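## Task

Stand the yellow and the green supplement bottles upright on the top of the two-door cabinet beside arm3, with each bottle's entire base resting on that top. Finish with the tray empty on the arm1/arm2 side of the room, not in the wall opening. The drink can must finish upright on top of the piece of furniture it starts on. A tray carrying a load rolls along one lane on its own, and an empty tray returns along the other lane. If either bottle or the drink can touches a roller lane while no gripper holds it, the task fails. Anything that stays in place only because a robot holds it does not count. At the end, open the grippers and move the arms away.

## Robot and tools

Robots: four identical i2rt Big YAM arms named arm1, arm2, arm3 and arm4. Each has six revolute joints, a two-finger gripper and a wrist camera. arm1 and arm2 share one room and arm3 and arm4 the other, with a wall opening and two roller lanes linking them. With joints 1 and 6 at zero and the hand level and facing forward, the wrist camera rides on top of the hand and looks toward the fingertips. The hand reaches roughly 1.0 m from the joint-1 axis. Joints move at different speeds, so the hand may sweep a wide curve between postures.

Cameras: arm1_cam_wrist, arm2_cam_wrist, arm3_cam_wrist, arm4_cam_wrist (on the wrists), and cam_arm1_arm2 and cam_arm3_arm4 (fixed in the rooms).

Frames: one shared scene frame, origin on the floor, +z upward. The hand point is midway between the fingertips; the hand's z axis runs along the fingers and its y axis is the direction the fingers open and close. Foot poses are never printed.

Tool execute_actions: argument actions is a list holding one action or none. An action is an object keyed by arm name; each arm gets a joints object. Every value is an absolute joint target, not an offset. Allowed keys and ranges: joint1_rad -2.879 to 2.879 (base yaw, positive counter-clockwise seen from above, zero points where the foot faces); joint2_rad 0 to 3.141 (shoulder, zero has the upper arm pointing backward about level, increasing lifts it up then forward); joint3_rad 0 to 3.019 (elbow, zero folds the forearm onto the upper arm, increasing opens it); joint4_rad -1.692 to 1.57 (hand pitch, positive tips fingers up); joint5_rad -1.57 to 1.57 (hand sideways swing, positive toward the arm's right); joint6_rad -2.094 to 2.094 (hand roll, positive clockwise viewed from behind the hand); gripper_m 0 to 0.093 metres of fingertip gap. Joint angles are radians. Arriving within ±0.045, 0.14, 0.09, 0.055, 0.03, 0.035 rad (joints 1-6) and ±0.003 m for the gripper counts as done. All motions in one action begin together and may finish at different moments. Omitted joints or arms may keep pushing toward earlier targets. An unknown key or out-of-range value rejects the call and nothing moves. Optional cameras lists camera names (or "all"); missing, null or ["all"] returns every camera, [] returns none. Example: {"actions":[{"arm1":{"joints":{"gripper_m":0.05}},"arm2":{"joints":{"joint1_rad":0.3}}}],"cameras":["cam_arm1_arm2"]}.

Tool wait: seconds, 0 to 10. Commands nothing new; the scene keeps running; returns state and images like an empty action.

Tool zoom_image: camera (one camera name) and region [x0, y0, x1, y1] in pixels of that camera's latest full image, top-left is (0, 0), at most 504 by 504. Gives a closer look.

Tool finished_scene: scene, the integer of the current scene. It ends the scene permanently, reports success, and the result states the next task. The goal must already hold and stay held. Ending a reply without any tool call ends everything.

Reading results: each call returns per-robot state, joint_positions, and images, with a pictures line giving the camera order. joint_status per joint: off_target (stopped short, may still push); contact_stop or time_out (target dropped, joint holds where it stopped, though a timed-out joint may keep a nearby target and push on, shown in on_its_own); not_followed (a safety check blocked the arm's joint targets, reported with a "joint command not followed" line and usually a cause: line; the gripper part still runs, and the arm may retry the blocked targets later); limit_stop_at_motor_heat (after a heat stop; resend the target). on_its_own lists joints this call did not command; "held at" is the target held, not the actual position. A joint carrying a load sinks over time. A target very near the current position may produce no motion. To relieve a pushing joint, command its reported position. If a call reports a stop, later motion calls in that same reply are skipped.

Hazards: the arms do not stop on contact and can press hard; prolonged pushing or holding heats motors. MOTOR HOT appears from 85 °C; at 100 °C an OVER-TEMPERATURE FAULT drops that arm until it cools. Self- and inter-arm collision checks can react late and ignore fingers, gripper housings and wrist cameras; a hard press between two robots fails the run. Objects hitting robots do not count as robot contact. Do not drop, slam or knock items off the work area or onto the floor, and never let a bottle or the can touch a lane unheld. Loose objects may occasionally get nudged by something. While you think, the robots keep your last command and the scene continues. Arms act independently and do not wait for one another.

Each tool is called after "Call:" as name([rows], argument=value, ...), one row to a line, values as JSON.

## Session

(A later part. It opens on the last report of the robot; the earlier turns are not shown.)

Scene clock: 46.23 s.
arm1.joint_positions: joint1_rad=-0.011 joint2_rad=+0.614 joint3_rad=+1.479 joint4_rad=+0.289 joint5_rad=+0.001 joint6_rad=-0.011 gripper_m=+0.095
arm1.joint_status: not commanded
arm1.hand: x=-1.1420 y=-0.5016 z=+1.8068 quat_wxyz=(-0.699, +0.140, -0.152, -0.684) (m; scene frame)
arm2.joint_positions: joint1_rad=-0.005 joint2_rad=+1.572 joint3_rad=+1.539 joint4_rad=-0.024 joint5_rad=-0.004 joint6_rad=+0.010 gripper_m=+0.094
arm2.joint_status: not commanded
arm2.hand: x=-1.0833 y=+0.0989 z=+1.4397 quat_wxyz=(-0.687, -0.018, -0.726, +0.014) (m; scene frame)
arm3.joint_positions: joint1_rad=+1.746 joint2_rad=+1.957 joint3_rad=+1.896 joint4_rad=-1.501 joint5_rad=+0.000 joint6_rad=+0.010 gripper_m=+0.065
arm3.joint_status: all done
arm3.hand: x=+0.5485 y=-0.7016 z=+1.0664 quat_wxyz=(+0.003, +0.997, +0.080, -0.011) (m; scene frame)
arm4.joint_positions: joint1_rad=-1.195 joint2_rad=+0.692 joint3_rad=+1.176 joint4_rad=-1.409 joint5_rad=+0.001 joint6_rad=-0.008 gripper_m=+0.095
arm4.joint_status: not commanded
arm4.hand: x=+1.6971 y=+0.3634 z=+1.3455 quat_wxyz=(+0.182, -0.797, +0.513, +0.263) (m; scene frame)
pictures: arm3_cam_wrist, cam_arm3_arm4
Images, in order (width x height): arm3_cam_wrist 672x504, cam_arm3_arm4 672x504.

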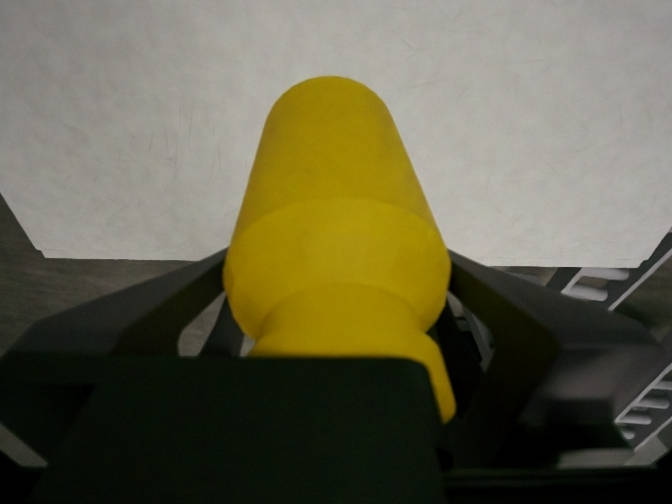

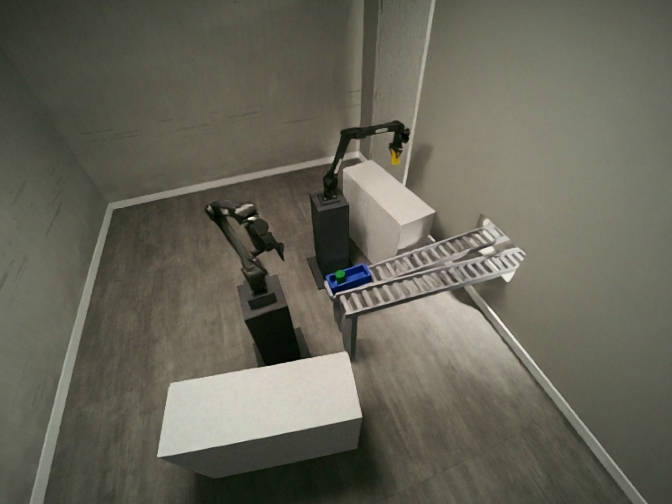

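Call:
execute_actions([
  {"arm3":{"joints":{"joint2_rad":2.03,"joint3_rad":1.60,"joint4_rad":-1.14}}},
], cameras=["arm3_cam_wrist","cam_arm3_arm4"])

Call:
zoom_image(camera="cam_arm3_arm4", region=[330, 110, 450, 260])

Scene clock: 48.63 s.
arm1.joint_positions: joint1_rad=-0.011 joint2_rad=+0.614 joint3_rad=+1.479 joint4_rad=+0.289 joint5_rad=+0.001 joint6_rad=-0.011 gripper_m=+0.095
arm1.joint_status: not commanded
arm1.hand: x=-1.1420 y=-0.5016 z=+1.8068 quat_wxyz=(-0.699, +0.140, -0.152, -0.684) (m; scene frame)
arm2.joint_positions: joint1_rad=-0.005 joint2_rad=+1.572 joint3_rad=+1.539 joint4_rad=-0.024 joint5_rad=-0.004 joint6_rad=+0.010 gripper_m=+0.094
arm2.joint_status: not commanded
arm2.hand: x=-1.0833 y=+0.0989 z=+1.4397 quat_wxyz=(-0.687, -0.018, -0.726, +0.014) (m; scene frame)
arm3.joint_positions: joint1_rad=+1.746 joint2_rad=+2.061 joint3_rad=+1.577 joint4_rad=-1.150 joint5_rad=+0.000 joint6_rad=+0.010 gripper_m=+0.065
arm3.joint_status: all done
arm3.hand: x=+0.5742 y=-0.6980 z=+0.8892 quat_wxyz=(+0.000, +0.996, +0.080, +0.025) (m; scene frame)
arm4.joint_positions: joint1_rad=-1.195 joint2_rad=+0.692 joint3_rad=+1.176 joint4_rad=-1.409 joint5_rad=+0.001 joint6_rad=-0.008 gripper_m=+0.095
arm4.joint_status: not commanded
arm4.hand: x=+1.6971 y=+0.3634 z=+1.3455 quat_wxyz=(+0.182, -0.797, +0.513, +0.263) (m; scene frame)
pictures: arm3_cam_wrist, cam_arm3_arm4
Images, in order (width x height): arm3_cam_wrist 672x504, cam_arm3_arm4 672x504.

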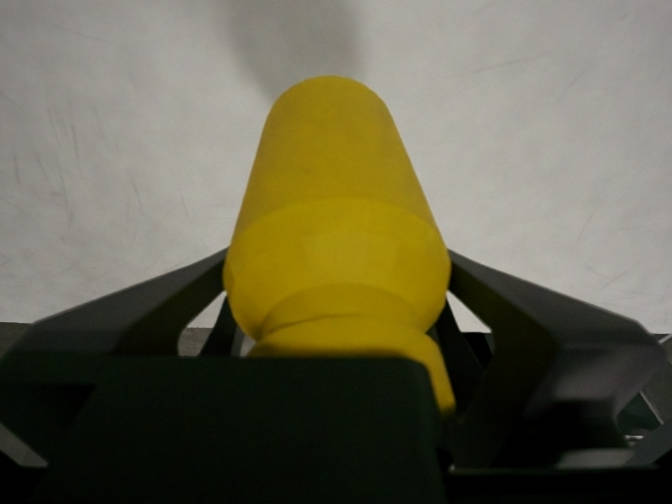

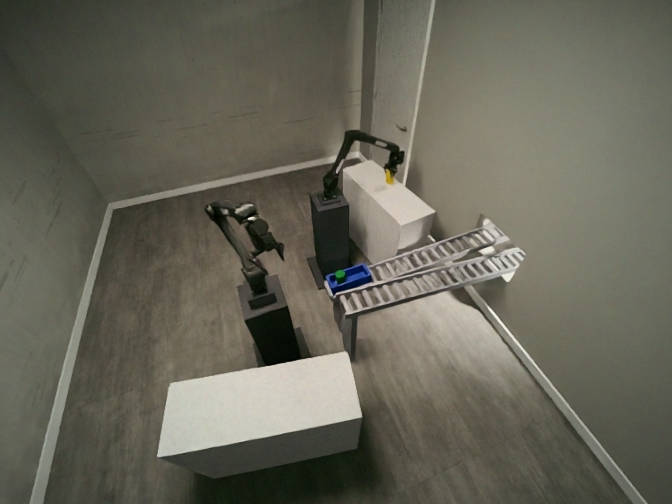

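Region (330, 110, 450, 260) of cam_arm3_arm4's 672x504 image, scaled by 3.360, with more detail than that image has; it fills the left 403 columns of this view, and the rest is white.

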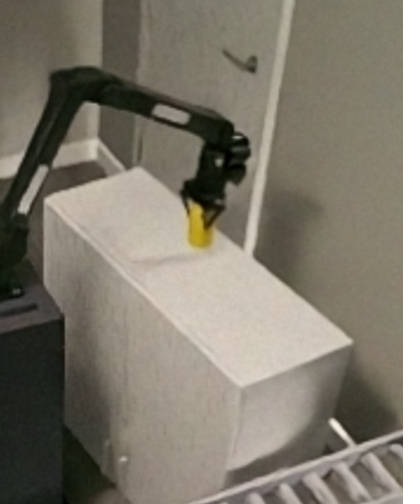

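Call:
execute_actions([
  {"arm3":{"joints":{"joint2_rad":2.165,"joint3_rad":1.55,"joint4_rad":-0.94}}},
], cameras=["arm3_cam_wrist","cam_arm3_arm4"])

Call:
zoom_image(camera="cam_arm3_arm4", region=[350, 130, 430, 230])

Scene clock: 50.73 s.
arm1.joint_positions: joint1_rad=-0.011 joint2_rad=+0.614 joint3_rad=+1.479 joint4_rad=+0.289 joint5_rad=+0.001 joint6_rad=-0.011 gripper_m=+0.095
arm1.joint_status: not commanded
arm1.hand: x=-1.1420 y=-0.5016 z=+1.8068 quat_wxyz=(-0.699, +0.140, -0.152, -0.684) (m; scene frame)
arm2.joint_positions: joint1_rad=-0.005 joint2_rad=+1.572 joint3_rad=+1.539 joint4_rad=-0.024 joint5_rad=-0.004 joint6_rad=+0.010 gripper_m=+0.094
arm2.joint_status: not commanded
arm2.hand: x=-1.0833 y=+0.0989 z=+1.4397 quat_wxyz=(-0.687, -0.018, -0.726, +0.014) (m; scene frame)
arm3.joint_positions: joint1_rad=+1.748 joint2_rad=+2.131 joint3_rad=+1.560 joint4_rad=-0.967 joint5_rad=+0.000 joint6_rad=+0.010 gripper_m=+0.064
arm3.joint_status: all done
arm3.hand: x=+0.5469 y=-0.7046 z=+0.8427 quat_wxyz=(+0.004, +0.996, +0.081, -0.023) (m; scene frame)
arm4.joint_positions: joint1_rad=-1.195 joint2_rad=+0.692 joint3_rad=+1.176 joint4_rad=-1.409 joint5_rad=+0.001 joint6_rad=-0.008 gripper_m=+0.095
arm4.joint_status: not commanded
arm4.hand: x=+1.6971 y=+0.3634 z=+1.3455 quat_wxyz=(+0.182, -0.797, +0.513, +0.263) (m; scene frame)
pictures: arm3_cam_wrist, cam_arm3_arm4
Images, in order (width x height): arm3_cam_wrist 672x504, cam_arm3_arm4 672x504.

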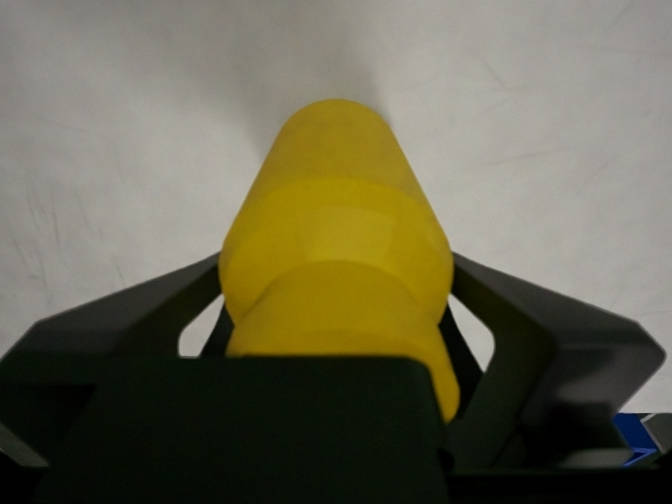

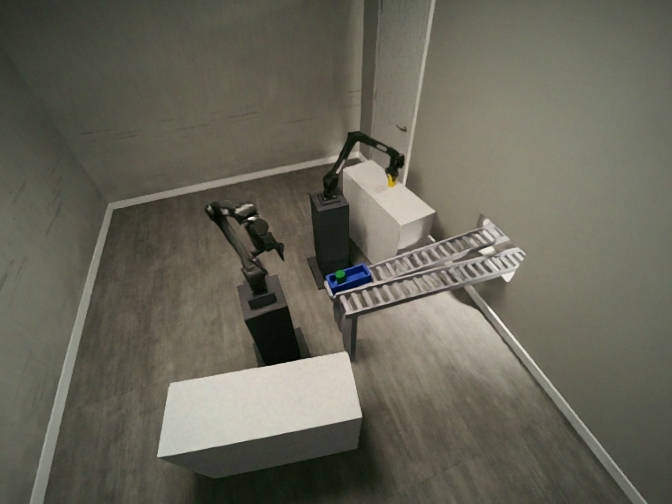

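Region (350, 130, 430, 230) of cam_arm3_arm4's 672x504 image, scaled by 5.040, with more detail than that image has; it fills the left 403 columns of this view, and the rest is white.

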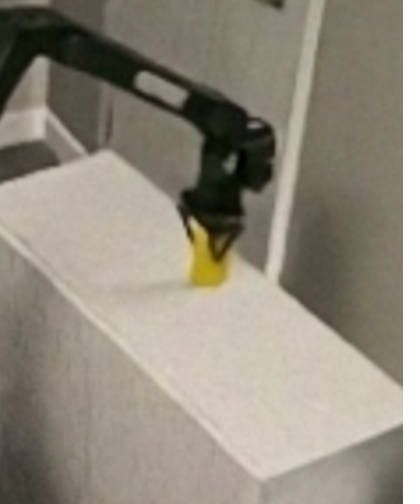

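Call:
execute_actions([
  {"arm3":{"joints":{"joint2_rad":2.125,"joint3_rad":1.56,"joint4_rad":-0.98,"gripper_m":0.093}}},
], cameras=["arm3_cam_wrist"])

Call:
execute_actions([
  {"arm3":{"joints":{"joint2_rad":1.94,"joint3_rad":1.75,"joint4_rad":-1.38}}},
], cameras=["arm3_cam_wrist","cam_arm3_arm4"])

Scene clock: 52.03 s.
arm1.joint_positions: joint1_rad=-0.011 joint2_rad=+0.614 joint3_rad=+1.479 joint4_rad=+0.289 joint5_rad=+0.001 joint6_rad=-0.011 gripper_m=+0.095
arm1.joint_status: not commanded
arm1.hand: x=-1.1420 y=-0.5016 z=+1.8068 quat_wxyz=(-0.699, +0.140, -0.152, -0.684) (m; scene frame)
arm2.joint_positions: joint1_rad=-0.005 joint2_rad=+1.572 joint3_rad=+1.539 joint4_rad=-0.024 joint5_rad=-0.004 joint6_rad=+0.010 gripper_m=+0.094
arm2.joint_status: not commanded
arm2.hand: x=-1.0833 y=+0.0989 z=+1.4397 quat_wxyz=(-0.687, -0.018, -0.726, +0.014) (m; scene frame)
arm3.joint_positions: joint1_rad=+1.748 joint2_rad=+2.131 joint3_rad=+1.560 joint4_rad=-0.971 joint5_rad=+0.000 joint6_rad=+0.010 gripper_m=+0.093
arm3.joint_status: all done
arm3.hand: x=+0.5478 y=-0.7044 z=+0.8428 quat_wxyz=(+0.004, +0.996, +0.081, -0.021) (m; scene frame)
arm4.joint_positions: joint1_rad=-1.195 joint2_rad=+0.692 joint3_rad=+1.176 joint4_rad=-1.409 joint5_rad=+0.001 joint6_rad=-0.008 gripper_m=+0.095
arm4.joint_status: not commanded
arm4.hand: x=+1.6971 y=+0.3634 z=+1.3455 quat_wxyz=(+0.182, -0.797, +0.513, +0.263) (m; scene frame)
pictures: arm3_cam_wrist
Images, in order (width x height): arm3_cam_wrist 672x504.

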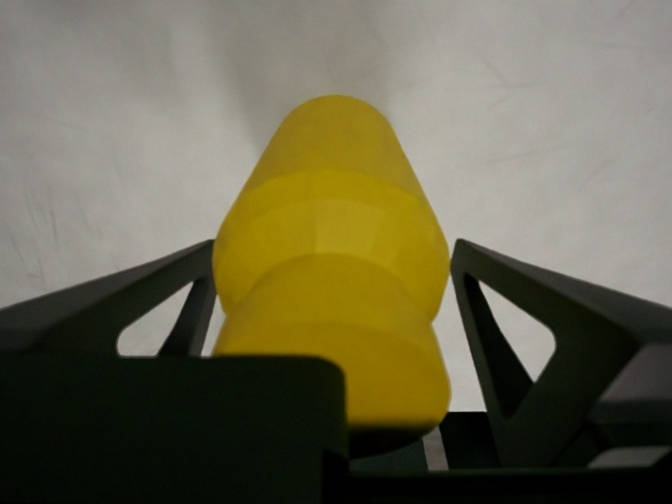

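Scene clock: 53.33 s.
arm1.joint_positions: joint1_rad=-0.011 joint2_rad=+0.614 joint3_rad=+1.479 joint4_rad=+0.289 joint5_rad=+0.001 joint6_rad=-0.011 gripper_m=+0.095
arm1.joint_status: not commanded
arm1.hand: x=-1.1420 y=-0.5016 z=+1.8068 quat_wxyz=(-0.699, +0.140, -0.152, -0.684) (m; scene frame)
arm2.joint_positions: joint1_rad=-0.005 joint2_rad=+1.572 joint3_rad=+1.539 joint4_rad=-0.024 joint5_rad=-0.004 joint6_rad=+0.010 gripper_m=+0.094
arm2.joint_status: not commanded
arm2.hand: x=-1.0833 y=+0.0989 z=+1.4397 quat_wxyz=(-0.687, -0.018, -0.726, +0.014) (m; scene frame)
arm3.joint_positions: joint1_rad=+1.748 joint2_rad=+1.922 joint3_rad=+1.728 joint4_rad=-1.369 joint5_rad=+0.000 joint6_rad=+0.010 gripper_m=+0.093
arm3.joint_status: all done
arm3.hand: x=+0.5664 y=-0.7003 z=+1.0226 quat_wxyz=(+0.003, +0.997, +0.081, -0.010) (m; scene frame)
arm4.joint_positions: joint1_rad=-1.195 joint2_rad=+0.692 joint3_rad=+1.176 joint4_rad=-1.409 joint5_rad=+0.001 joint6_rad=-0.008 gripper_m=+0.095
arm4.joint_status: not commanded
arm4.hand: x=+1.6971 y=+0.3634 z=+1.3455 quat_wxyz=(+0.182, -0.797, +0.513, +0.263) (m; scene frame)
pictures: arm3_cam_wrist, cam_arm3_arm4
Images, in order (width x height): arm3_cam_wrist 672x504, cam_arm3_arm4 672x504.

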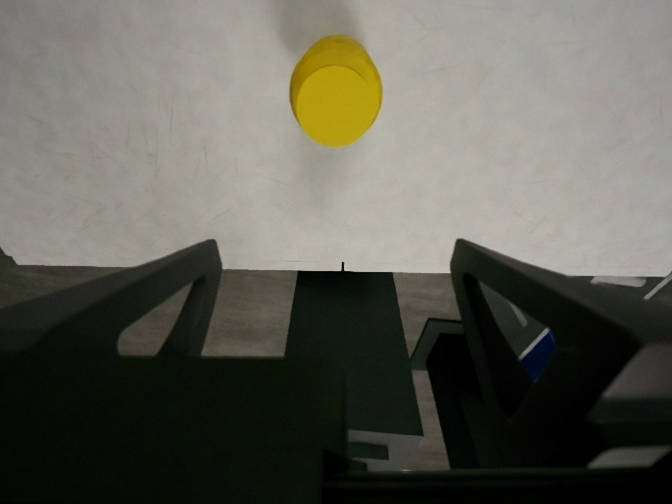

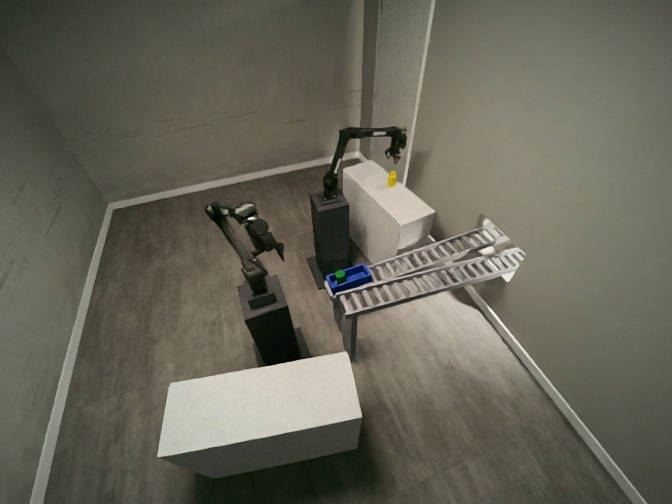

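Call:
execute_actions([
  {"arm3":{"joints":{"joint1_rad":-0.205,"joint6_rad":-0.2}}},
], cameras=[])

Call:
execute_actions([
  {"arm3":{"joints":{"joint2_rad":2.28,"joint3_rad":1.635,"joint4_rad":-0.895}}},
], cameras=["arm3_cam_wrist"])

Scene clock: 57.10 s.
arm1.joint_positions: joint1_rad=-0.011 joint2_rad=+0.614 joint3_rad=+1.479 joint4_rad=+0.289 joint5_rad=+0.001 joint6_rad=-0.011 gripper_m=+0.095
arm1.joint_status: not commanded
arm1.hand: x=-1.1420 y=-0.5016 z=+1.8068 quat_wxyz=(-0.699, +0.140, -0.152, -0.684) (m; scene frame)
arm2.joint_positions: joint1_rad=-0.005 joint2_rad=+1.572 joint3_rad=+1.539 joint4_rad=-0.024 joint5_rad=-0.004 joint6_rad=+0.010 gripper_m=+0.094
arm2.joint_status: not commanded
arm2.hand: x=-1.0833 y=+0.0989 z=+1.4397 quat_wxyz=(-0.687, -0.018, -0.726, +0.014) (m; scene frame)
arm3.joint_positions: joint1_rad=-0.208 joint2_rad=+1.934 joint3_rad=+1.728 joint4_rad=-1.369 joint5_rad=+0.000 joint6_rad=-0.186 gripper_m=+0.093
arm3.joint_status: all done
arm3.hand: x=+1.2760 y=-0.0200 z=+1.0030 quat_wxyz=(+0.008, +0.697, -0.717, -0.001) (m; scene frame)
arm4.joint_positions: joint1_rad=-1.195 joint2_rad=+0.692 joint3_rad=+1.176 joint4_rad=-1.409 joint5_rad=+0.001 joint6_rad=-0.008 gripper_m=+0.095
arm4.joint_status: not commanded
arm4.hand: x=+1.6971 y=+0.3634 z=+1.3455 quat_wxyz=(+0.182, -0.797, +0.513, +0.263) (m; scene frame)
pictures: none
No camera images: the call's "cameras" was empty. Leave "cameras" out to get every camera's image.

Scene clock: 58.47 s.
arm1.joint_positions: joint1_rad=-0.011 joint2_rad=+0.614 joint3_rad=+1.479 joint4_rad=+0.289 joint5_rad=+0.001 joint6_rad=-0.011 gripper_m=+0.095
arm1.joint_status: not commanded
arm1.hand: x=-1.1420 y=-0.5016 z=+1.8068 quat_wxyz=(-0.699, +0.140, -0.152, -0.684) (m; scene frame)
arm2.joint_positions: joint1_rad=-0.005 joint2_rad=+1.572 joint3_rad=+1.539 joint4_rad=-0.024 joint5_rad=-0.004 joint6_rad=+0.010 gripper_m=+0.094
arm2.joint_status: not commanded
arm2.hand: x=-1.0833 y=+0.0989 z=+1.4397 quat_wxyz=(-0.687, -0.018, -0.726, +0.014) (m; scene frame)
arm3.joint_positions: joint1_rad=-0.208 joint2_rad=+2.301 joint3_rad=+1.612 joint4_rad=-0.906 joint5_rad=+0.000 joint6_rad=-0.186 gripper_m=+0.093
arm3.joint_status: all done
arm3.hand: x=+1.2773 y=-0.0011 z=+0.7446 quat_wxyz=(+0.017, +0.697, -0.717, +0.005) (m; scene frame)
arm4.joint_positions: joint1_rad=-1.195 joint2_rad=+0.692 joint3_rad=+1.176 joint4_rad=-1.409 joint5_rad=+0.001 joint6_rad=-0.008 gripper_m=+0.095
arm4.joint_status: not commanded
arm4.hand: x=+1.6971 y=+0.3634 z=+1.3455 quat_wxyz=(+0.182, -0.797, +0.513, +0.263) (m; scene frame)
pictures: arm3_cam_wrist
Images, in order (width x height): arm3_cam_wrist 672x504.

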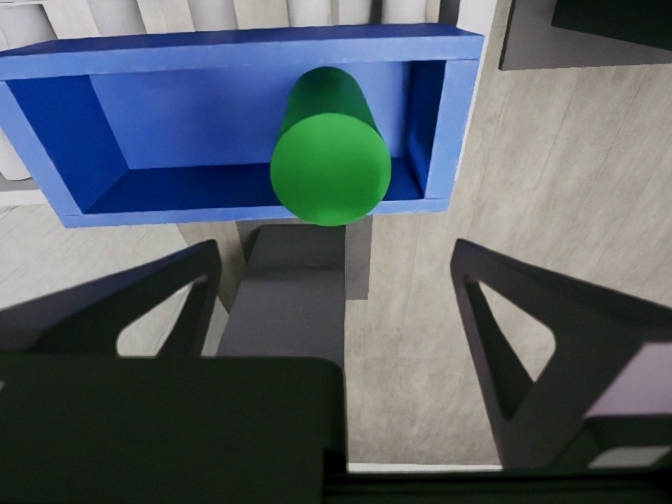

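Call:
execute_actions([
  {"arm3":{"joints":{"joint2_rad":2.505,"joint3_rad":1.70,"joint4_rad":-0.745,"gripper_m":0.09}}},
], cameras=["arm3_cam_wrist","cam_arm3_arm4"])

Scene clock: 60.27 s.
arm1.joint_positions: joint1_rad=-0.011 joint2_rad=+0.614 joint3_rad=+1.479 joint4_rad=+0.289 joint5_rad=+0.001 joint6_rad=-0.011 gripper_m=+0.095
arm1.joint_status: not commanded
arm1.hand: x=-1.1420 y=-0.5016 z=+1.8068 quat_wxyz=(-0.699, +0.140, -0.152, -0.684) (m; scene frame)
arm2.joint_positions: joint1_rad=-0.005 joint2_rad=+1.572 joint3_rad=+1.539 joint4_rad=-0.024 joint5_rad=-0.004 joint6_rad=+0.010 gripper_m=+0.094
arm2.joint_status: not commanded
arm2.hand: x=-1.0833 y=+0.0989 z=+1.4397 quat_wxyz=(-0.687, -0.018, -0.726, +0.014) (m; scene frame)
arm3.joint_positions: joint1_rad=-0.208 joint2_rad=+2.521 joint3_rad=+1.687 joint4_rad=-0.753 joint5_rad=+0.000 joint6_rad=-0.186 gripper_m=+0.090
arm3.joint_status: all done
arm3.hand: x=+1.2778 y=+0.0064 z=+0.6328 quat_wxyz=(+0.013, +0.697, -0.717, +0.003) (m; scene frame)
arm4.joint_positions: joint1_rad=-1.195 joint2_rad=+0.692 joint3_rad=+1.176 joint4_rad=-1.409 joint5_rad=+0.001 joint6_rad=-0.008 gripper_m=+0.095
arm4.joint_status: not commanded
arm4.hand: x=+1.6971 y=+0.3634 z=+1.3455 quat_wxyz=(+0.182, -0.797, +0.513, +0.263) (m; scene frame)
pictures: arm3_cam_wrist, cam_arm3_arm4
Images, in order (width x height): arm3_cam_wrist 672x504, cam_arm3_arm4 672x504.

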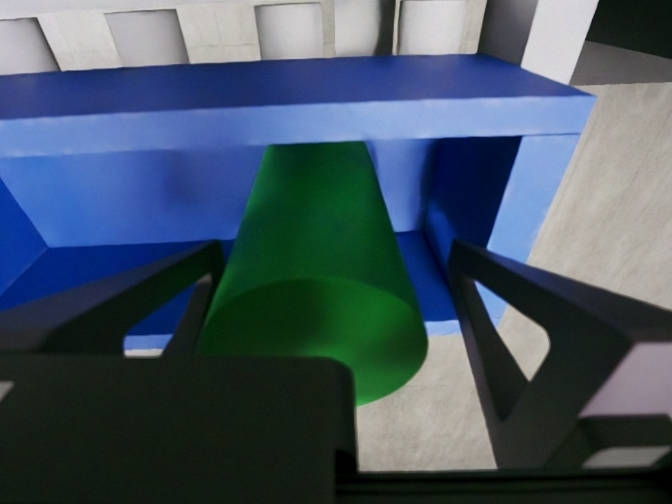

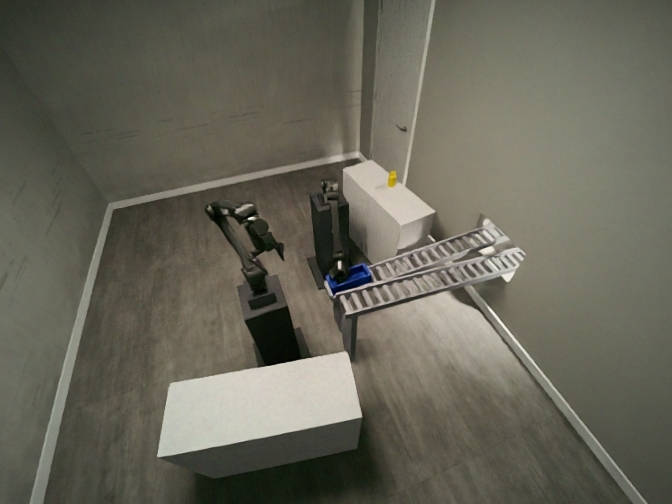

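Call:
execute_actions([
  {"arm3":{"joints":{"gripper_m":0.04}}},
], cameras=[])

Call:
execute_actions([
  {"arm3":{"joints":{"joint2_rad":2.27,"joint3_rad":1.635,"joint4_rad":-0.895}}},
], cameras=["arm3_cam_wrist"])

Call:
execute_actions([
  {"arm3":{"joints":{"joint2_rad":1.90,"joint3_rad":1.80,"joint4_rad":-1.45}}},
], cameras=[])

Call:
execute_actions([
  {"arm3":{"joints":{"joint1_rad":1.35,"joint6_rad":0}}},
], cameras=["arm3_cam_wrist","cam_arm3_arm4"])

Scene clock: 61.67 s.
arm1.joint_positions: joint1_rad=-0.011 joint2_rad=+0.614 joint3_rad=+1.479 joint4_rad=+0.289 joint5_rad=+0.001 joint6_rad=-0.011 gripper_m=+0.095
arm1.joint_status: not commanded
arm1.hand: x=-1.1420 y=-0.5016 z=+1.8068 quat_wxyz=(-0.699, +0.140, -0.152, -0.684) (m; scene frame)
arm2.joint_positions: joint1_rad=-0.005 joint2_rad=+1.572 joint3_rad=+1.539 joint4_rad=-0.024 joint5_rad=-0.004 joint6_rad=+0.010 gripper_m=+0.094
arm2.joint_status: not commanded
arm2.hand: x=-1.0833 y=+0.0989 z=+1.4397 quat_wxyz=(-0.687, -0.018, -0.726, +0.014) (m; scene frame)
arm3.joint_positions: joint1_rad=-0.208 joint2_rad=+2.521 joint3_rad=+1.687 joint4_rad=-0.753 joint5_rad=-0.001 joint6_rad=-0.186 gripper_m=+0.065
arm3.joint_status: gripper_m off_target (ended at +0.065, target +0.040)
arm3.hand: x=+1.2773 y=+0.0065 z=+0.6328 quat_wxyz=(+0.013, +0.698, -0.716, +0.002) (m; scene frame)
arm4.joint_positions: joint1_rad=-1.195 joint2_rad=+0.692 joint3_rad=+1.176 joint4_rad=-1.409 joint5_rad=+0.001 joint6_rad=-0.008 gripper_m=+0.095
arm4.joint_status: not commanded
arm4.hand: x=+1.6971 y=+0.3634 z=+1.3455 quat_wxyz=(+0.182, -0.797, +0.513, +0.263) (m; scene frame)
pictures: none
No camera images: the call's "cameras" was empty. Leave "cameras" out to get every camera's image.

Scene clock: 62.83 s.
arm1.joint_positions: joint1_rad=-0.011 joint2_rad=+0.614 joint3_rad=+1.479 joint4_rad=+0.289 joint5_rad=+0.001 joint6_rad=-0.011 gripper_m=+0.095
arm1.joint_status: not commanded
arm1.hand: x=-1.1420 y=-0.5016 z=+1.8068 quat_wxyz=(-0.699, +0.140, -0.152, -0.684) (m; scene frame)
arm2.joint_positions: joint1_rad=-0.005 joint2_rad=+1.572 joint3_rad=+1.539 joint4_rad=-0.024 joint5_rad=-0.004 joint6_rad=+0.010 gripper_m=+0.094
arm2.joint_status: not commanded
arm2.hand: x=-1.0833 y=+0.0989 z=+1.4397 quat_wxyz=(-0.687, -0.018, -0.726, +0.014) (m; scene frame)
arm3.joint_positions: joint1_rad=-0.207 joint2_rad=+2.265 joint3_rad=+1.627 joint4_rad=-0.886 joint5_rad=-0.001 joint6_rad=-0.186 gripper_m=+0.065
arm3.joint_status: all done
arm3.hand: x=+1.2814 y=+0.0198 z=+0.7711 quat_wxyz=(-0.013, +0.698, -0.716, -0.015) (m; scene frame)
arm4.joint_positions: joint1_rad=-1.195 joint2_rad=+0.692 joint3_rad=+1.176 joint4_rad=-1.409 joint5_rad=+0.001 joint6_rad=-0.008 gripper_m=+0.095
arm4.joint_status: not commanded
arm4.hand: x=+1.6971 y=+0.3634 z=+1.3455 quat_wxyz=(+0.182, -0.797, +0.513, +0.263) (m; scene frame)
pictures: arm3_cam_wrist
Images, in order (width x height): arm3_cam_wrist 672x504.

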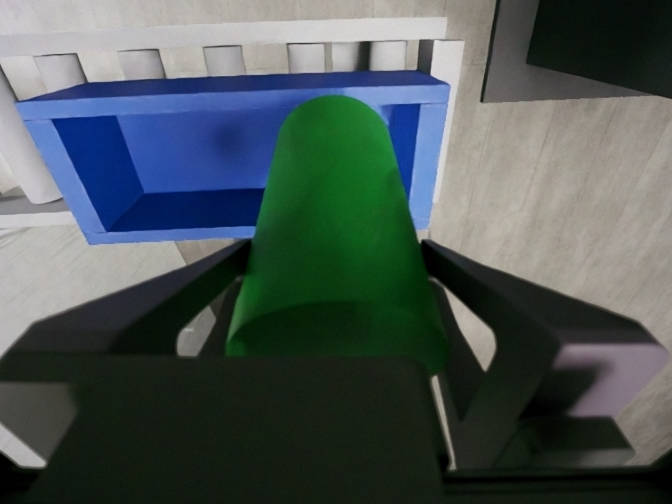

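Scene clock: 64.57 s.
arm1.joint_positions: joint1_rad=-0.011 joint2_rad=+0.614 joint3_rad=+1.479 joint4_rad=+0.289 joint5_rad=+0.001 joint6_rad=-0.011 gripper_m=+0.095
arm1.joint_status: not commanded
arm1.hand: x=-1.1420 y=-0.5016 z=+1.8068 quat_wxyz=(-0.699, +0.140, -0.152, -0.684) (m; scene frame)
arm2.joint_positions: joint1_rad=-0.005 joint2_rad=+1.572 joint3_rad=+1.539 joint4_rad=-0.024 joint5_rad=-0.004 joint6_rad=+0.010 gripper_m=+0.094
arm2.joint_status: not commanded
arm2.hand: x=-1.0833 y=+0.0989 z=+1.4397 quat_wxyz=(-0.687, -0.018, -0.726, +0.014) (m; scene frame)
arm3.joint_positions: joint1_rad=-0.207 joint2_rad=+1.911 joint3_rad=+1.783 joint4_rad=-1.440 joint5_rad=-0.001 joint6_rad=-0.186 gripper_m=+0.065
arm3.joint_status: all done
arm3.hand: x=+1.2754 y=-0.0206 z=+1.0367 quat_wxyz=(+0.006, +0.698, -0.716, -0.003) (m; scene frame)
arm4.joint_positions: joint1_rad=-1.195 joint2_rad=+0.692 joint3_rad=+1.176 joint4_rad=-1.409 joint5_rad=+0.001 joint6_rad=-0.008 gripper_m=+0.095
arm4.joint_status: not commanded
arm4.hand: x=+1.6971 y=+0.3634 z=+1.3455 quat_wxyz=(+0.182, -0.797, +0.513, +0.263) (m; scene frame)
pictures: none
No camera images: the call's "cameras" was empty. Leave "cameras" out to get every camera's image.

Scene clock: 66.60 s.
arm1.joint_positions: joint1_rad=-0.011 joint2_rad=+0.614 joint3_rad=+1.479 joint4_rad=+0.289 joint5_rad=+0.001 joint6_rad=-0.011 gripper_m=+0.095
arm1.joint_status: not commanded
arm1.hand: x=-1.1420 y=-0.5016 z=+1.8068 quat_wxyz=(-0.699, +0.140, -0.152, -0.684) (m; scene frame)
arm2.joint_positions: joint1_rad=-0.005 joint2_rad=+1.572 joint3_rad=+1.539 joint4_rad=-0.024 joint5_rad=-0.004 joint6_rad=+0.010 gripper_m=+0.094
arm2.joint_status: not commanded
arm2.hand: x=-1.0833 y=+0.0989 z=+1.4397 quat_wxyz=(-0.687, -0.018, -0.726, +0.014) (m; scene frame)
arm3.joint_positions: joint1_rad=+1.355 joint2_rad=+1.911 joint3_rad=+1.783 joint4_rad=-1.440 joint5_rad=-0.003 joint6_rad=-0.014 gripper_m=+0.065
arm3.joint_status: all done
arm3.hand: x=+0.5733 y=-0.4691 z=+1.0482 quat_wxyz=(+0.005, +0.995, -0.103, -0.007) (m; scene frame)
arm4.joint_positions: joint1_rad=-1.195 joint2_rad=+0.692 joint3_rad=+1.176 joint4_rad=-1.409 joint5_rad=+0.001 joint6_rad=-0.008 gripper_m=+0.095
arm4.joint_status: not commanded
arm4.hand: x=+1.6971 y=+0.3634 z=+1.3455 quat_wxyz=(+0.182, -0.797, +0.513, +0.263) (m; scene frame)
pictures: arm3_cam_wrist, cam_arm3_arm4
Images, in order (width x height): arm3_cam_wrist 672x504, cam_arm3_arm4 672x504.

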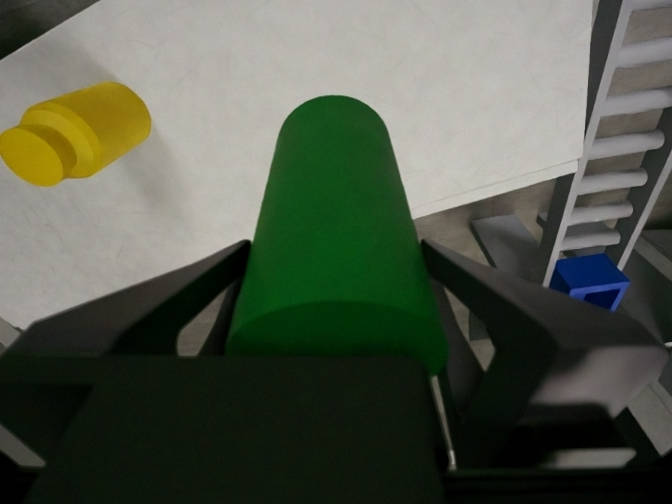

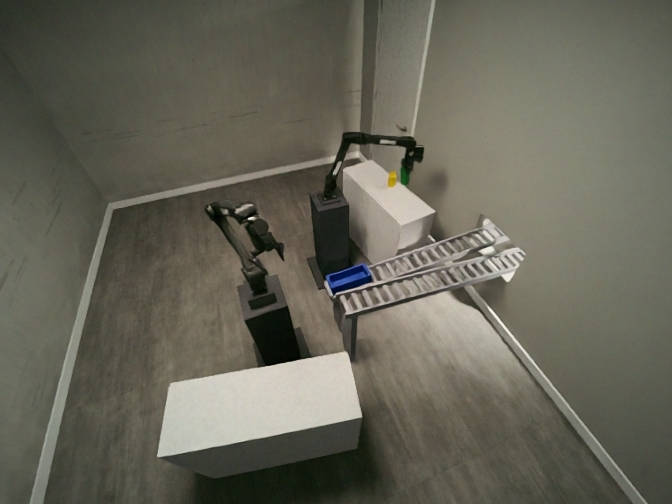

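Call:
execute_actions([
  {"arm3":{"joints":{"joint2_rad":2.03,"joint3_rad":1.62,"joint4_rad":-1.15}}},
], cameras=["arm3_cam_wrist","cam_arm3_arm4"])

Call:
zoom_image(camera="cam_arm3_arm4", region=[360, 130, 440, 230])

Scene clock: 68.23 s.
arm1.joint_positions: joint1_rad=-0.011 joint2_rad=+0.614 joint3_rad=+1.479 joint4_rad=+0.289 joint5_rad=+0.001 joint6_rad=-0.011 gripper_m=+0.095
arm1.joint_status: not commanded
arm1.hand: x=-1.1420 y=-0.5016 z=+1.8068 quat_wxyz=(-0.699, +0.140, -0.152, -0.684) (m; scene frame)
arm2.joint_positions: joint1_rad=-0.005 joint2_rad=+1.572 joint3_rad=+1.539 joint4_rad=-0.024 joint5_rad=-0.004 joint6_rad=+0.010 gripper_m=+0.094
arm2.joint_status: not commanded
arm2.hand: x=-1.0833 y=+0.0989 z=+1.4397 quat_wxyz=(-0.687, -0.018, -0.726, +0.014) (m; scene frame)
arm3.joint_positions: joint1_rad=+1.355 joint2_rad=+2.068 joint3_rad=+1.595 joint4_rad=-1.159 joint5_rad=-0.003 joint6_rad=-0.014 gripper_m=+0.065
arm3.joint_status: all done
arm3.hand: x=+0.5758 y=-0.4712 z=+0.8891 quat_wxyz=(+0.009, +0.994, -0.103, +0.025) (m; scene frame)
arm4.joint_positions: joint1_rad=-1.195 joint2_rad=+0.692 joint3_rad=+1.176 joint4_rad=-1.409 joint5_rad=+0.001 joint6_rad=-0.008 gripper_m=+0.095
arm4.joint_status: not commanded
arm4.hand: x=+1.6971 y=+0.3634 z=+1.3455 quat_wxyz=(+0.182, -0.797, +0.513, +0.263) (m; scene frame)
pictures: arm3_cam_wrist, cam_arm3_arm4
Images, in order (width x height): arm3_cam_wrist 672x504, cam_arm3_arm4 672x504.

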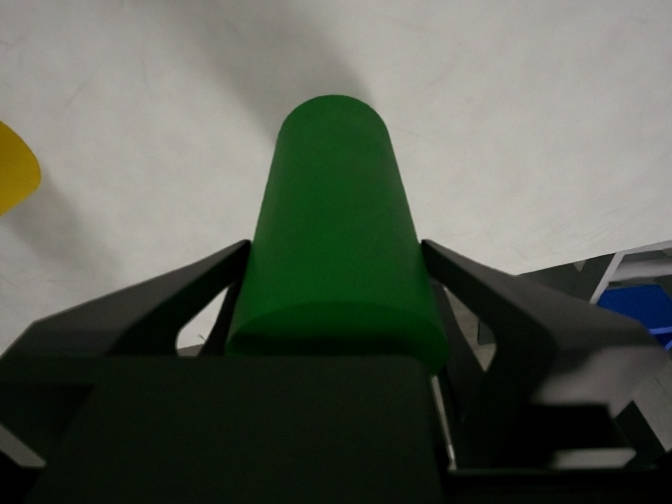

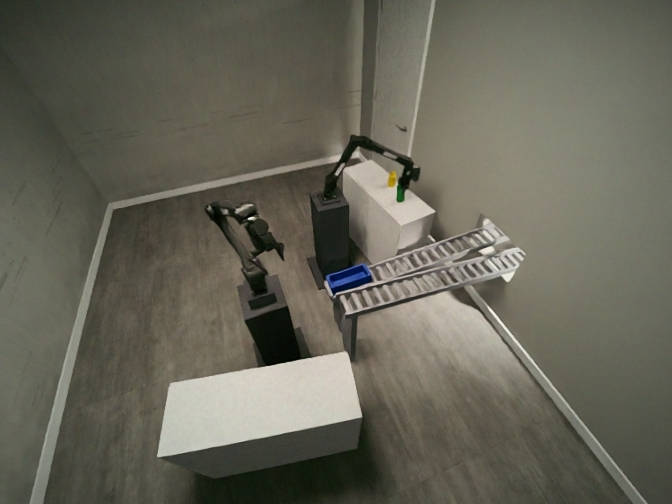

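Region (360, 130, 440, 230) of cam_arm3_arm4's 672x504 image, scaled by 5.040, with more detail than that image has; it fills the left 403 columns of this view, and the rest is white.

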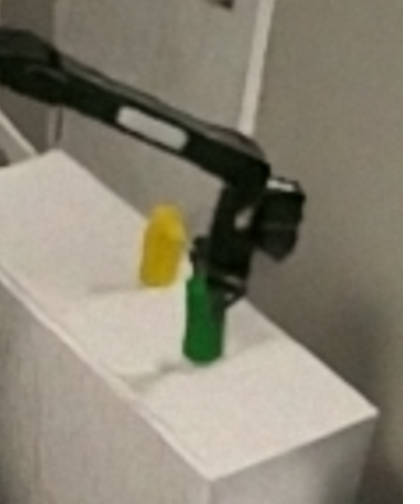

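Call:
execute_actions([
  {"arm3":{"joints":{"joint2_rad":2.11,"joint4_rad":-1.055}}},
], cameras=["arm3_cam_wrist","cam_arm3_arm4"])

Call:
zoom_image(camera="cam_arm3_arm4", region=[360, 130, 440, 230])

Scene clock: 69.60 s.
arm1.joint_positions: joint1_rad=-0.011 joint2_rad=+0.614 joint3_rad=+1.479 joint4_rad=+0.289 joint5_rad=+0.001 joint6_rad=-0.011 gripper_m=+0.095
arm1.joint_status: not commanded
arm1.hand: x=-1.1420 y=-0.5016 z=+1.8068 quat_wxyz=(-0.699, +0.140, -0.152, -0.684) (m; scene frame)
arm2.joint_positions: joint1_rad=-0.005 joint2_rad=+1.572 joint3_rad=+1.539 joint4_rad=-0.024 joint5_rad=-0.004 joint6_rad=+0.010 gripper_m=+0.094
arm2.joint_status: not commanded
arm2.hand: x=-1.0833 y=+0.0989 z=+1.4397 quat_wxyz=(-0.687, -0.018, -0.726, +0.014) (m; scene frame)
arm3.joint_positions: joint1_rad=+1.355 joint2_rad=+2.094 joint3_rad=+1.595 joint4_rad=-1.063 joint5_rad=-0.003 joint6_rad=-0.014 gripper_m=+0.065
arm3.joint_status: all done
arm3.hand: x=+0.5556 y=-0.4668 z=+0.8737 quat_wxyz=(+0.005, +0.995, -0.103, -0.010) (m; scene frame)
arm4.joint_positions: joint1_rad=-1.195 joint2_rad=+0.692 joint3_rad=+1.176 joint4_rad=-1.409 joint5_rad=+0.001 joint6_rad=-0.008 gripper_m=+0.095
arm4.joint_status: not commanded
arm4.hand: x=+1.6971 y=+0.3634 z=+1.3455 quat_wxyz=(+0.182, -0.797, +0.513, +0.263) (m; scene frame)
pictures: arm3_cam_wrist, cam_arm3_arm4
Images, in order (width x height): arm3_cam_wrist 672x504, cam_arm3_arm4 672x504.

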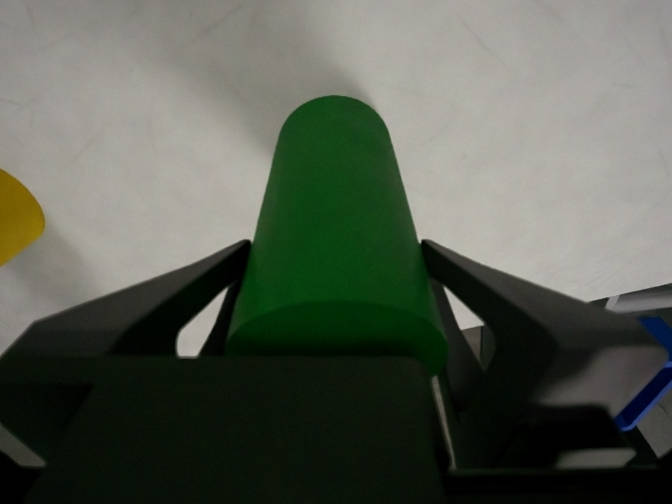

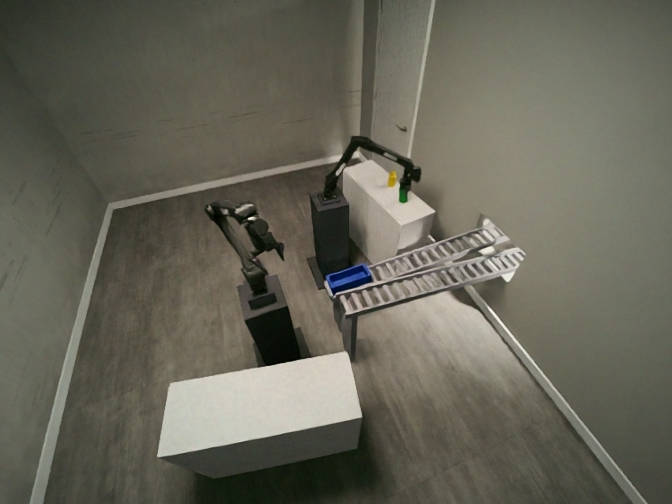

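Region (360, 130, 440, 230) of cam_arm3_arm4's 672x504 image, scaled by 5.040, with more detail than that image has; it fills the left 403 columns of this view, and the rest is white.

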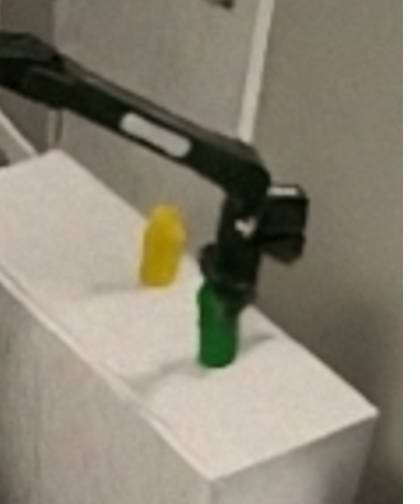

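Call:
execute_actions([
  {"arm3":{"joints":{"joint2_rad":2.135,"joint4_rad":-1.045}}},
], cameras=["arm3_cam_wrist"])

Scene clock: 70.43 s.
arm1.joint_positions: joint1_rad=-0.011 joint2_rad=+0.614 joint3_rad=+1.479 joint4_rad=+0.289 joint5_rad=+0.001 joint6_rad=-0.011 gripper_m=+0.095
arm1.joint_status: not commanded
arm1.hand: x=-1.1420 y=-0.5016 z=+1.8068 quat_wxyz=(-0.699, +0.140, -0.152, -0.684) (m; scene frame)
arm2.joint_positions: joint1_rad=-0.005 joint2_rad=+1.572 joint3_rad=+1.539 joint4_rad=-0.024 joint5_rad=-0.004 joint6_rad=+0.010 gripper_m=+0.094
arm2.joint_status: not commanded
arm2.hand: x=-1.0833 y=+0.0989 z=+1.4397 quat_wxyz=(-0.687, -0.018, -0.726, +0.014) (m; scene frame)
arm3.joint_positions: joint1_rad=+1.355 joint2_rad=+2.094 joint3_rad=+1.595 joint4_rad=-1.061 joint5_rad=-0.003 joint6_rad=-0.014 gripper_m=+0.065
arm3.joint_status: all done
arm3.hand: x=+0.5553 y=-0.4667 z=+0.8737 quat_wxyz=(+0.005, +0.995, -0.103, -0.011) (m; scene frame)
arm4.joint_positions: joint1_rad=-1.195 joint2_rad=+0.692 joint3_rad=+1.176 joint4_rad=-1.409 joint5_rad=+0.001 joint6_rad=-0.008 gripper_m=+0.095
arm4.joint_status: not commanded
arm4.hand: x=+1.6971 y=+0.3634 z=+1.3455 quat_wxyz=(+0.182, -0.797, +0.513, +0.263) (m; scene frame)
pictures: arm3_cam_wrist
Images, in order (width x height): arm3_cam_wrist 672x504.

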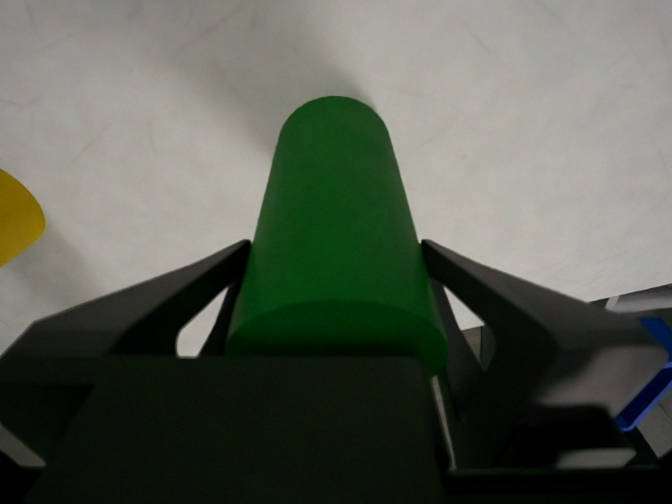

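Call:
execute_actions([
  {"arm3":{"joints":{"joint2_rad":2.094,"gripper_m":0.093}}},
], cameras=["arm3_cam_wrist"])

Call:
execute_actions([
  {"arm3":{"joints":{"joint2_rad":1.85,"joint3_rad":1.78,"joint4_rad":-1.45}}},
], cameras=["arm3_cam_wrist","cam_arm3_arm4","arm4_cam_wrist"])

Scene clock: 71.60 s.
arm1.joint_positions: joint1_rad=-0.011 joint2_rad=+0.614 joint3_rad=+1.479 joint4_rad=+0.289 joint5_rad=+0.001 joint6_rad=-0.011 gripper_m=+0.095
arm1.joint_status: not commanded
arm1.hand: x=-1.1420 y=-0.5016 z=+1.8068 quat_wxyz=(-0.699, +0.140, -0.152, -0.684) (m; scene frame)
arm2.joint_positions: joint1_rad=-0.005 joint2_rad=+1.572 joint3_rad=+1.539 joint4_rad=-0.024 joint5_rad=-0.004 joint6_rad=+0.010 gripper_m=+0.094
arm2.joint_status: not commanded
arm2.hand: x=-1.0833 y=+0.0989 z=+1.4397 quat_wxyz=(-0.687, -0.018, -0.726, +0.014) (m; scene frame)
arm3.joint_positions: joint1_rad=+1.355 joint2_rad=+2.094 joint3_rad=+1.595 joint4_rad=-1.057 joint5_rad=-0.003 joint6_rad=-0.014 gripper_m=+0.093
arm3.joint_status: all done
arm3.hand: x=+0.5543 y=-0.4665 z=+0.8737 quat_wxyz=(+0.005, +0.995, -0.104, -0.013) (m; scene frame)
arm4.joint_positions: joint1_rad=-1.195 joint2_rad=+0.692 joint3_rad=+1.176 joint4_rad=-1.409 joint5_rad=+0.001 joint6_rad=-0.008 gripper_m=+0.095
arm4.joint_status: not commanded
arm4.hand: x=+1.6971 y=+0.3634 z=+1.3455 quat_wxyz=(+0.182, -0.797, +0.513, +0.263) (m; scene frame)
pictures: arm3_cam_wrist
Images, in order (width x height): arm3_cam_wrist 672x504.

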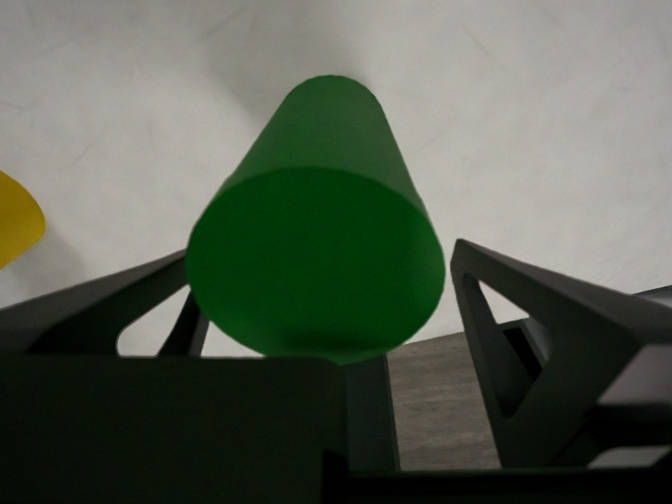

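Scene clock: 72.97 s.
arm1.joint_positions: joint1_rad=-0.011 joint2_rad=+0.614 joint3_rad=+1.479 joint4_rad=+0.289 joint5_rad=+0.001 joint6_rad=-0.011 gripper_m=+0.095
arm1.joint_status: not commanded
arm1.hand: x=-1.1420 y=-0.5016 z=+1.8068 quat_wxyz=(-0.699, +0.140, -0.152, -0.684) (m; scene frame)
arm2.joint_positions: joint1_rad=-0.005 joint2_rad=+1.572 joint3_rad=+1.539 joint4_rad=-0.024 joint5_rad=-0.004 joint6_rad=+0.010 gripper_m=+0.094
arm2.joint_status: not commanded
arm2.hand: x=-1.0833 y=+0.0989 z=+1.4397 quat_wxyz=(-0.687, -0.018, -0.726, +0.014) (m; scene frame)
arm3.joint_positions: joint1_rad=+1.355 joint2_rad=+1.839 joint3_rad=+1.762 joint4_rad=-1.439 joint5_rad=-0.003 joint6_rad=-0.014 gripper_m=+0.093
arm3.joint_status: all done
arm3.hand: x=+0.5832 y=-0.4710 z=+1.0807 quat_wxyz=(+0.002, +0.994, -0.104, -0.033) (m; scene frame)
arm4.joint_positions: joint1_rad=-1.195 joint2_rad=+0.692 joint3_rad=+1.176 joint4_rad=-1.409 joint5_rad=+0.001 joint6_rad=-0.008 gripper_m=+0.095
arm4.joint_status: not commanded
arm4.hand: x=+1.6971 y=+0.3634 z=+1.3455 quat_wxyz=(+0.182, -0.797, +0.513, +0.263) (m; scene frame)
pictures: arm3_cam_wrist, arm4_cam_wrist, cam_arm3_arm4
Images, in order (width x height): arm3_cam_wrist 672x504, arm4_cam_wrist 672x504, cam_arm3_arm4 672x504.

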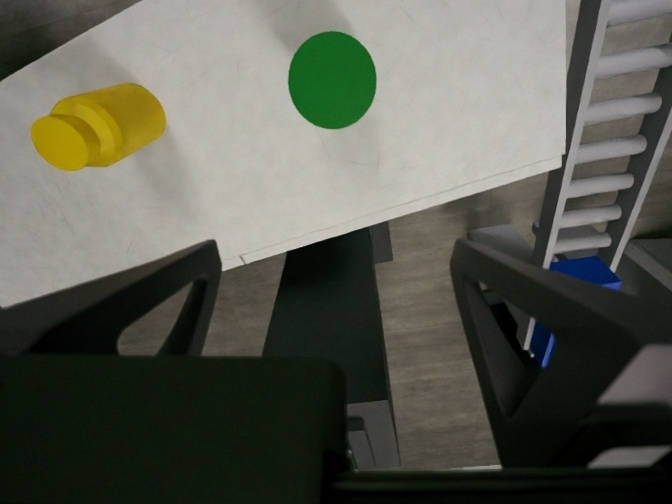

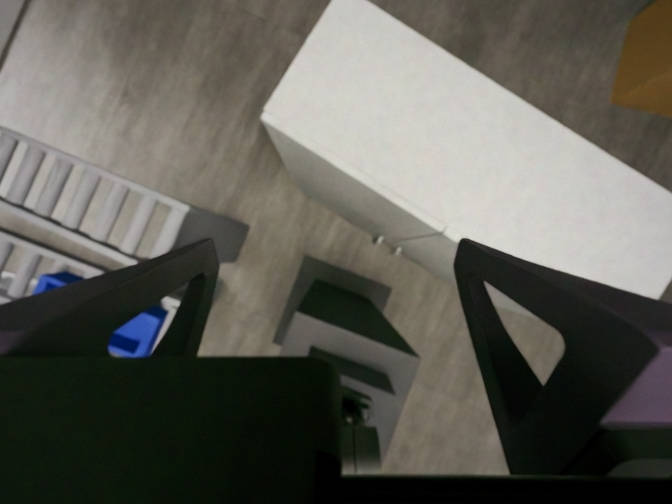

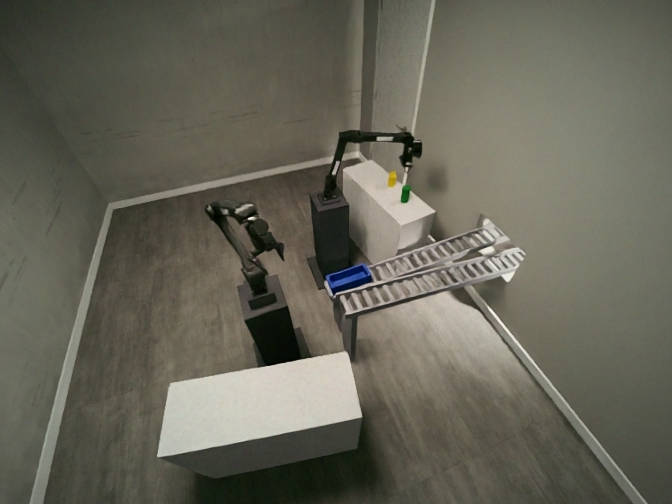

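Call:
execute_actions([
  {"arm3":{"joints":{"joint2_rad":1.0,"joint3_rad":1.3,"joint4_rad":-1.3}},"arm4":{"joints":{"joint1_rad":0.068,"joint2_rad":1.96,"joint3_rad":1.63,"joint4_rad":-1.2,"joint6_rad":0}}},
], cameras=["cam_arm3_arm4","arm4_cam_wrist"])

Scene clock: 77.60 s.
arm1.joint_positions: joint1_rad=-0.011 joint2_rad=+0.614 joint3_rad=+1.479 joint4_rad=+0.289 joint5_rad=+0.001 joint6_rad=-0.011 gripper_m=+0.095
arm1.joint_status: not commanded
arm1.hand: x=-1.1420 y=-0.5016 z=+1.8068 quat_wxyz=(-0.699, +0.140, -0.152, -0.684) (m; scene frame)
arm2.joint_positions: joint1_rad=-0.005 joint2_rad=+1.572 joint3_rad=+1.539 joint4_rad=-0.024 joint5_rad=-0.004 joint6_rad=+0.010 gripper_m=+0.094
arm2.joint_status: not commanded
arm2.hand: x=-1.0833 y=+0.0989 z=+1.4397 quat_wxyz=(-0.687, -0.018, -0.726, +0.014) (m; scene frame)
arm3.joint_positions: joint1_rad=+1.355 joint2_rad=+0.991 joint3_rad=+1.303 joint4_rad=-1.312 joint5_rad=-0.003 joint6_rad=-0.014 gripper_m=+0.093
arm3.joint_status: all done
arm3.hand: x=+0.7945 y=-0.5167 z=+1.2701 quat_wxyz=(-0.028, +0.953, -0.100, -0.285) (m; scene frame)
arm4.joint_positions: joint1_rad=+0.069 joint2_rad=+1.969 joint3_rad=+1.616 joint4_rad=-1.197 joint5_rad=+0.000 joint6_rad=-0.007 gripper_m=+0.095
arm4.joint_status: all done
arm4.hand: x=+1.2132 y=+0.0661 z=+1.0065 quat_wxyz=(+0.005, -0.998, -0.057, +0.005) (m; scene frame)
pictures: arm4_cam_wrist, cam_arm3_arm4
Images, in order (width x height): arm4_cam_wrist 672x504, cam_arm3_arm4 672x504.

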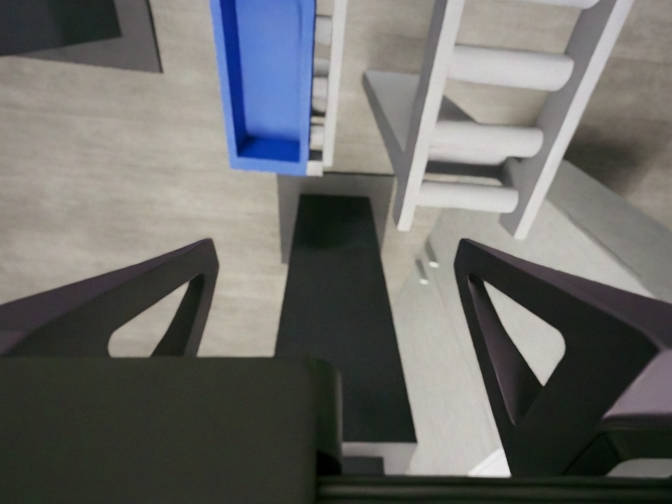

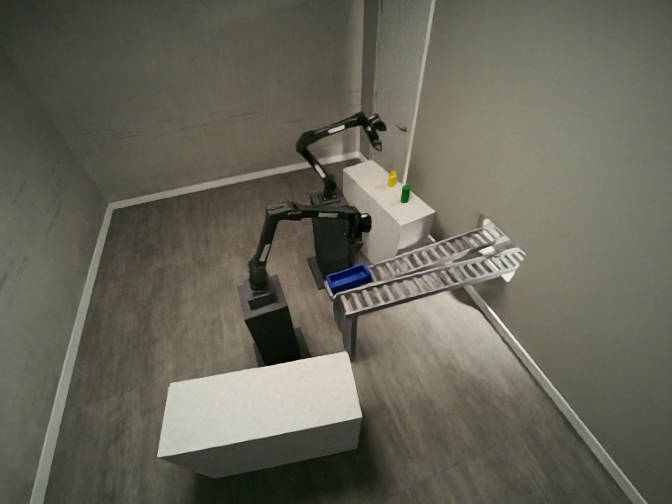

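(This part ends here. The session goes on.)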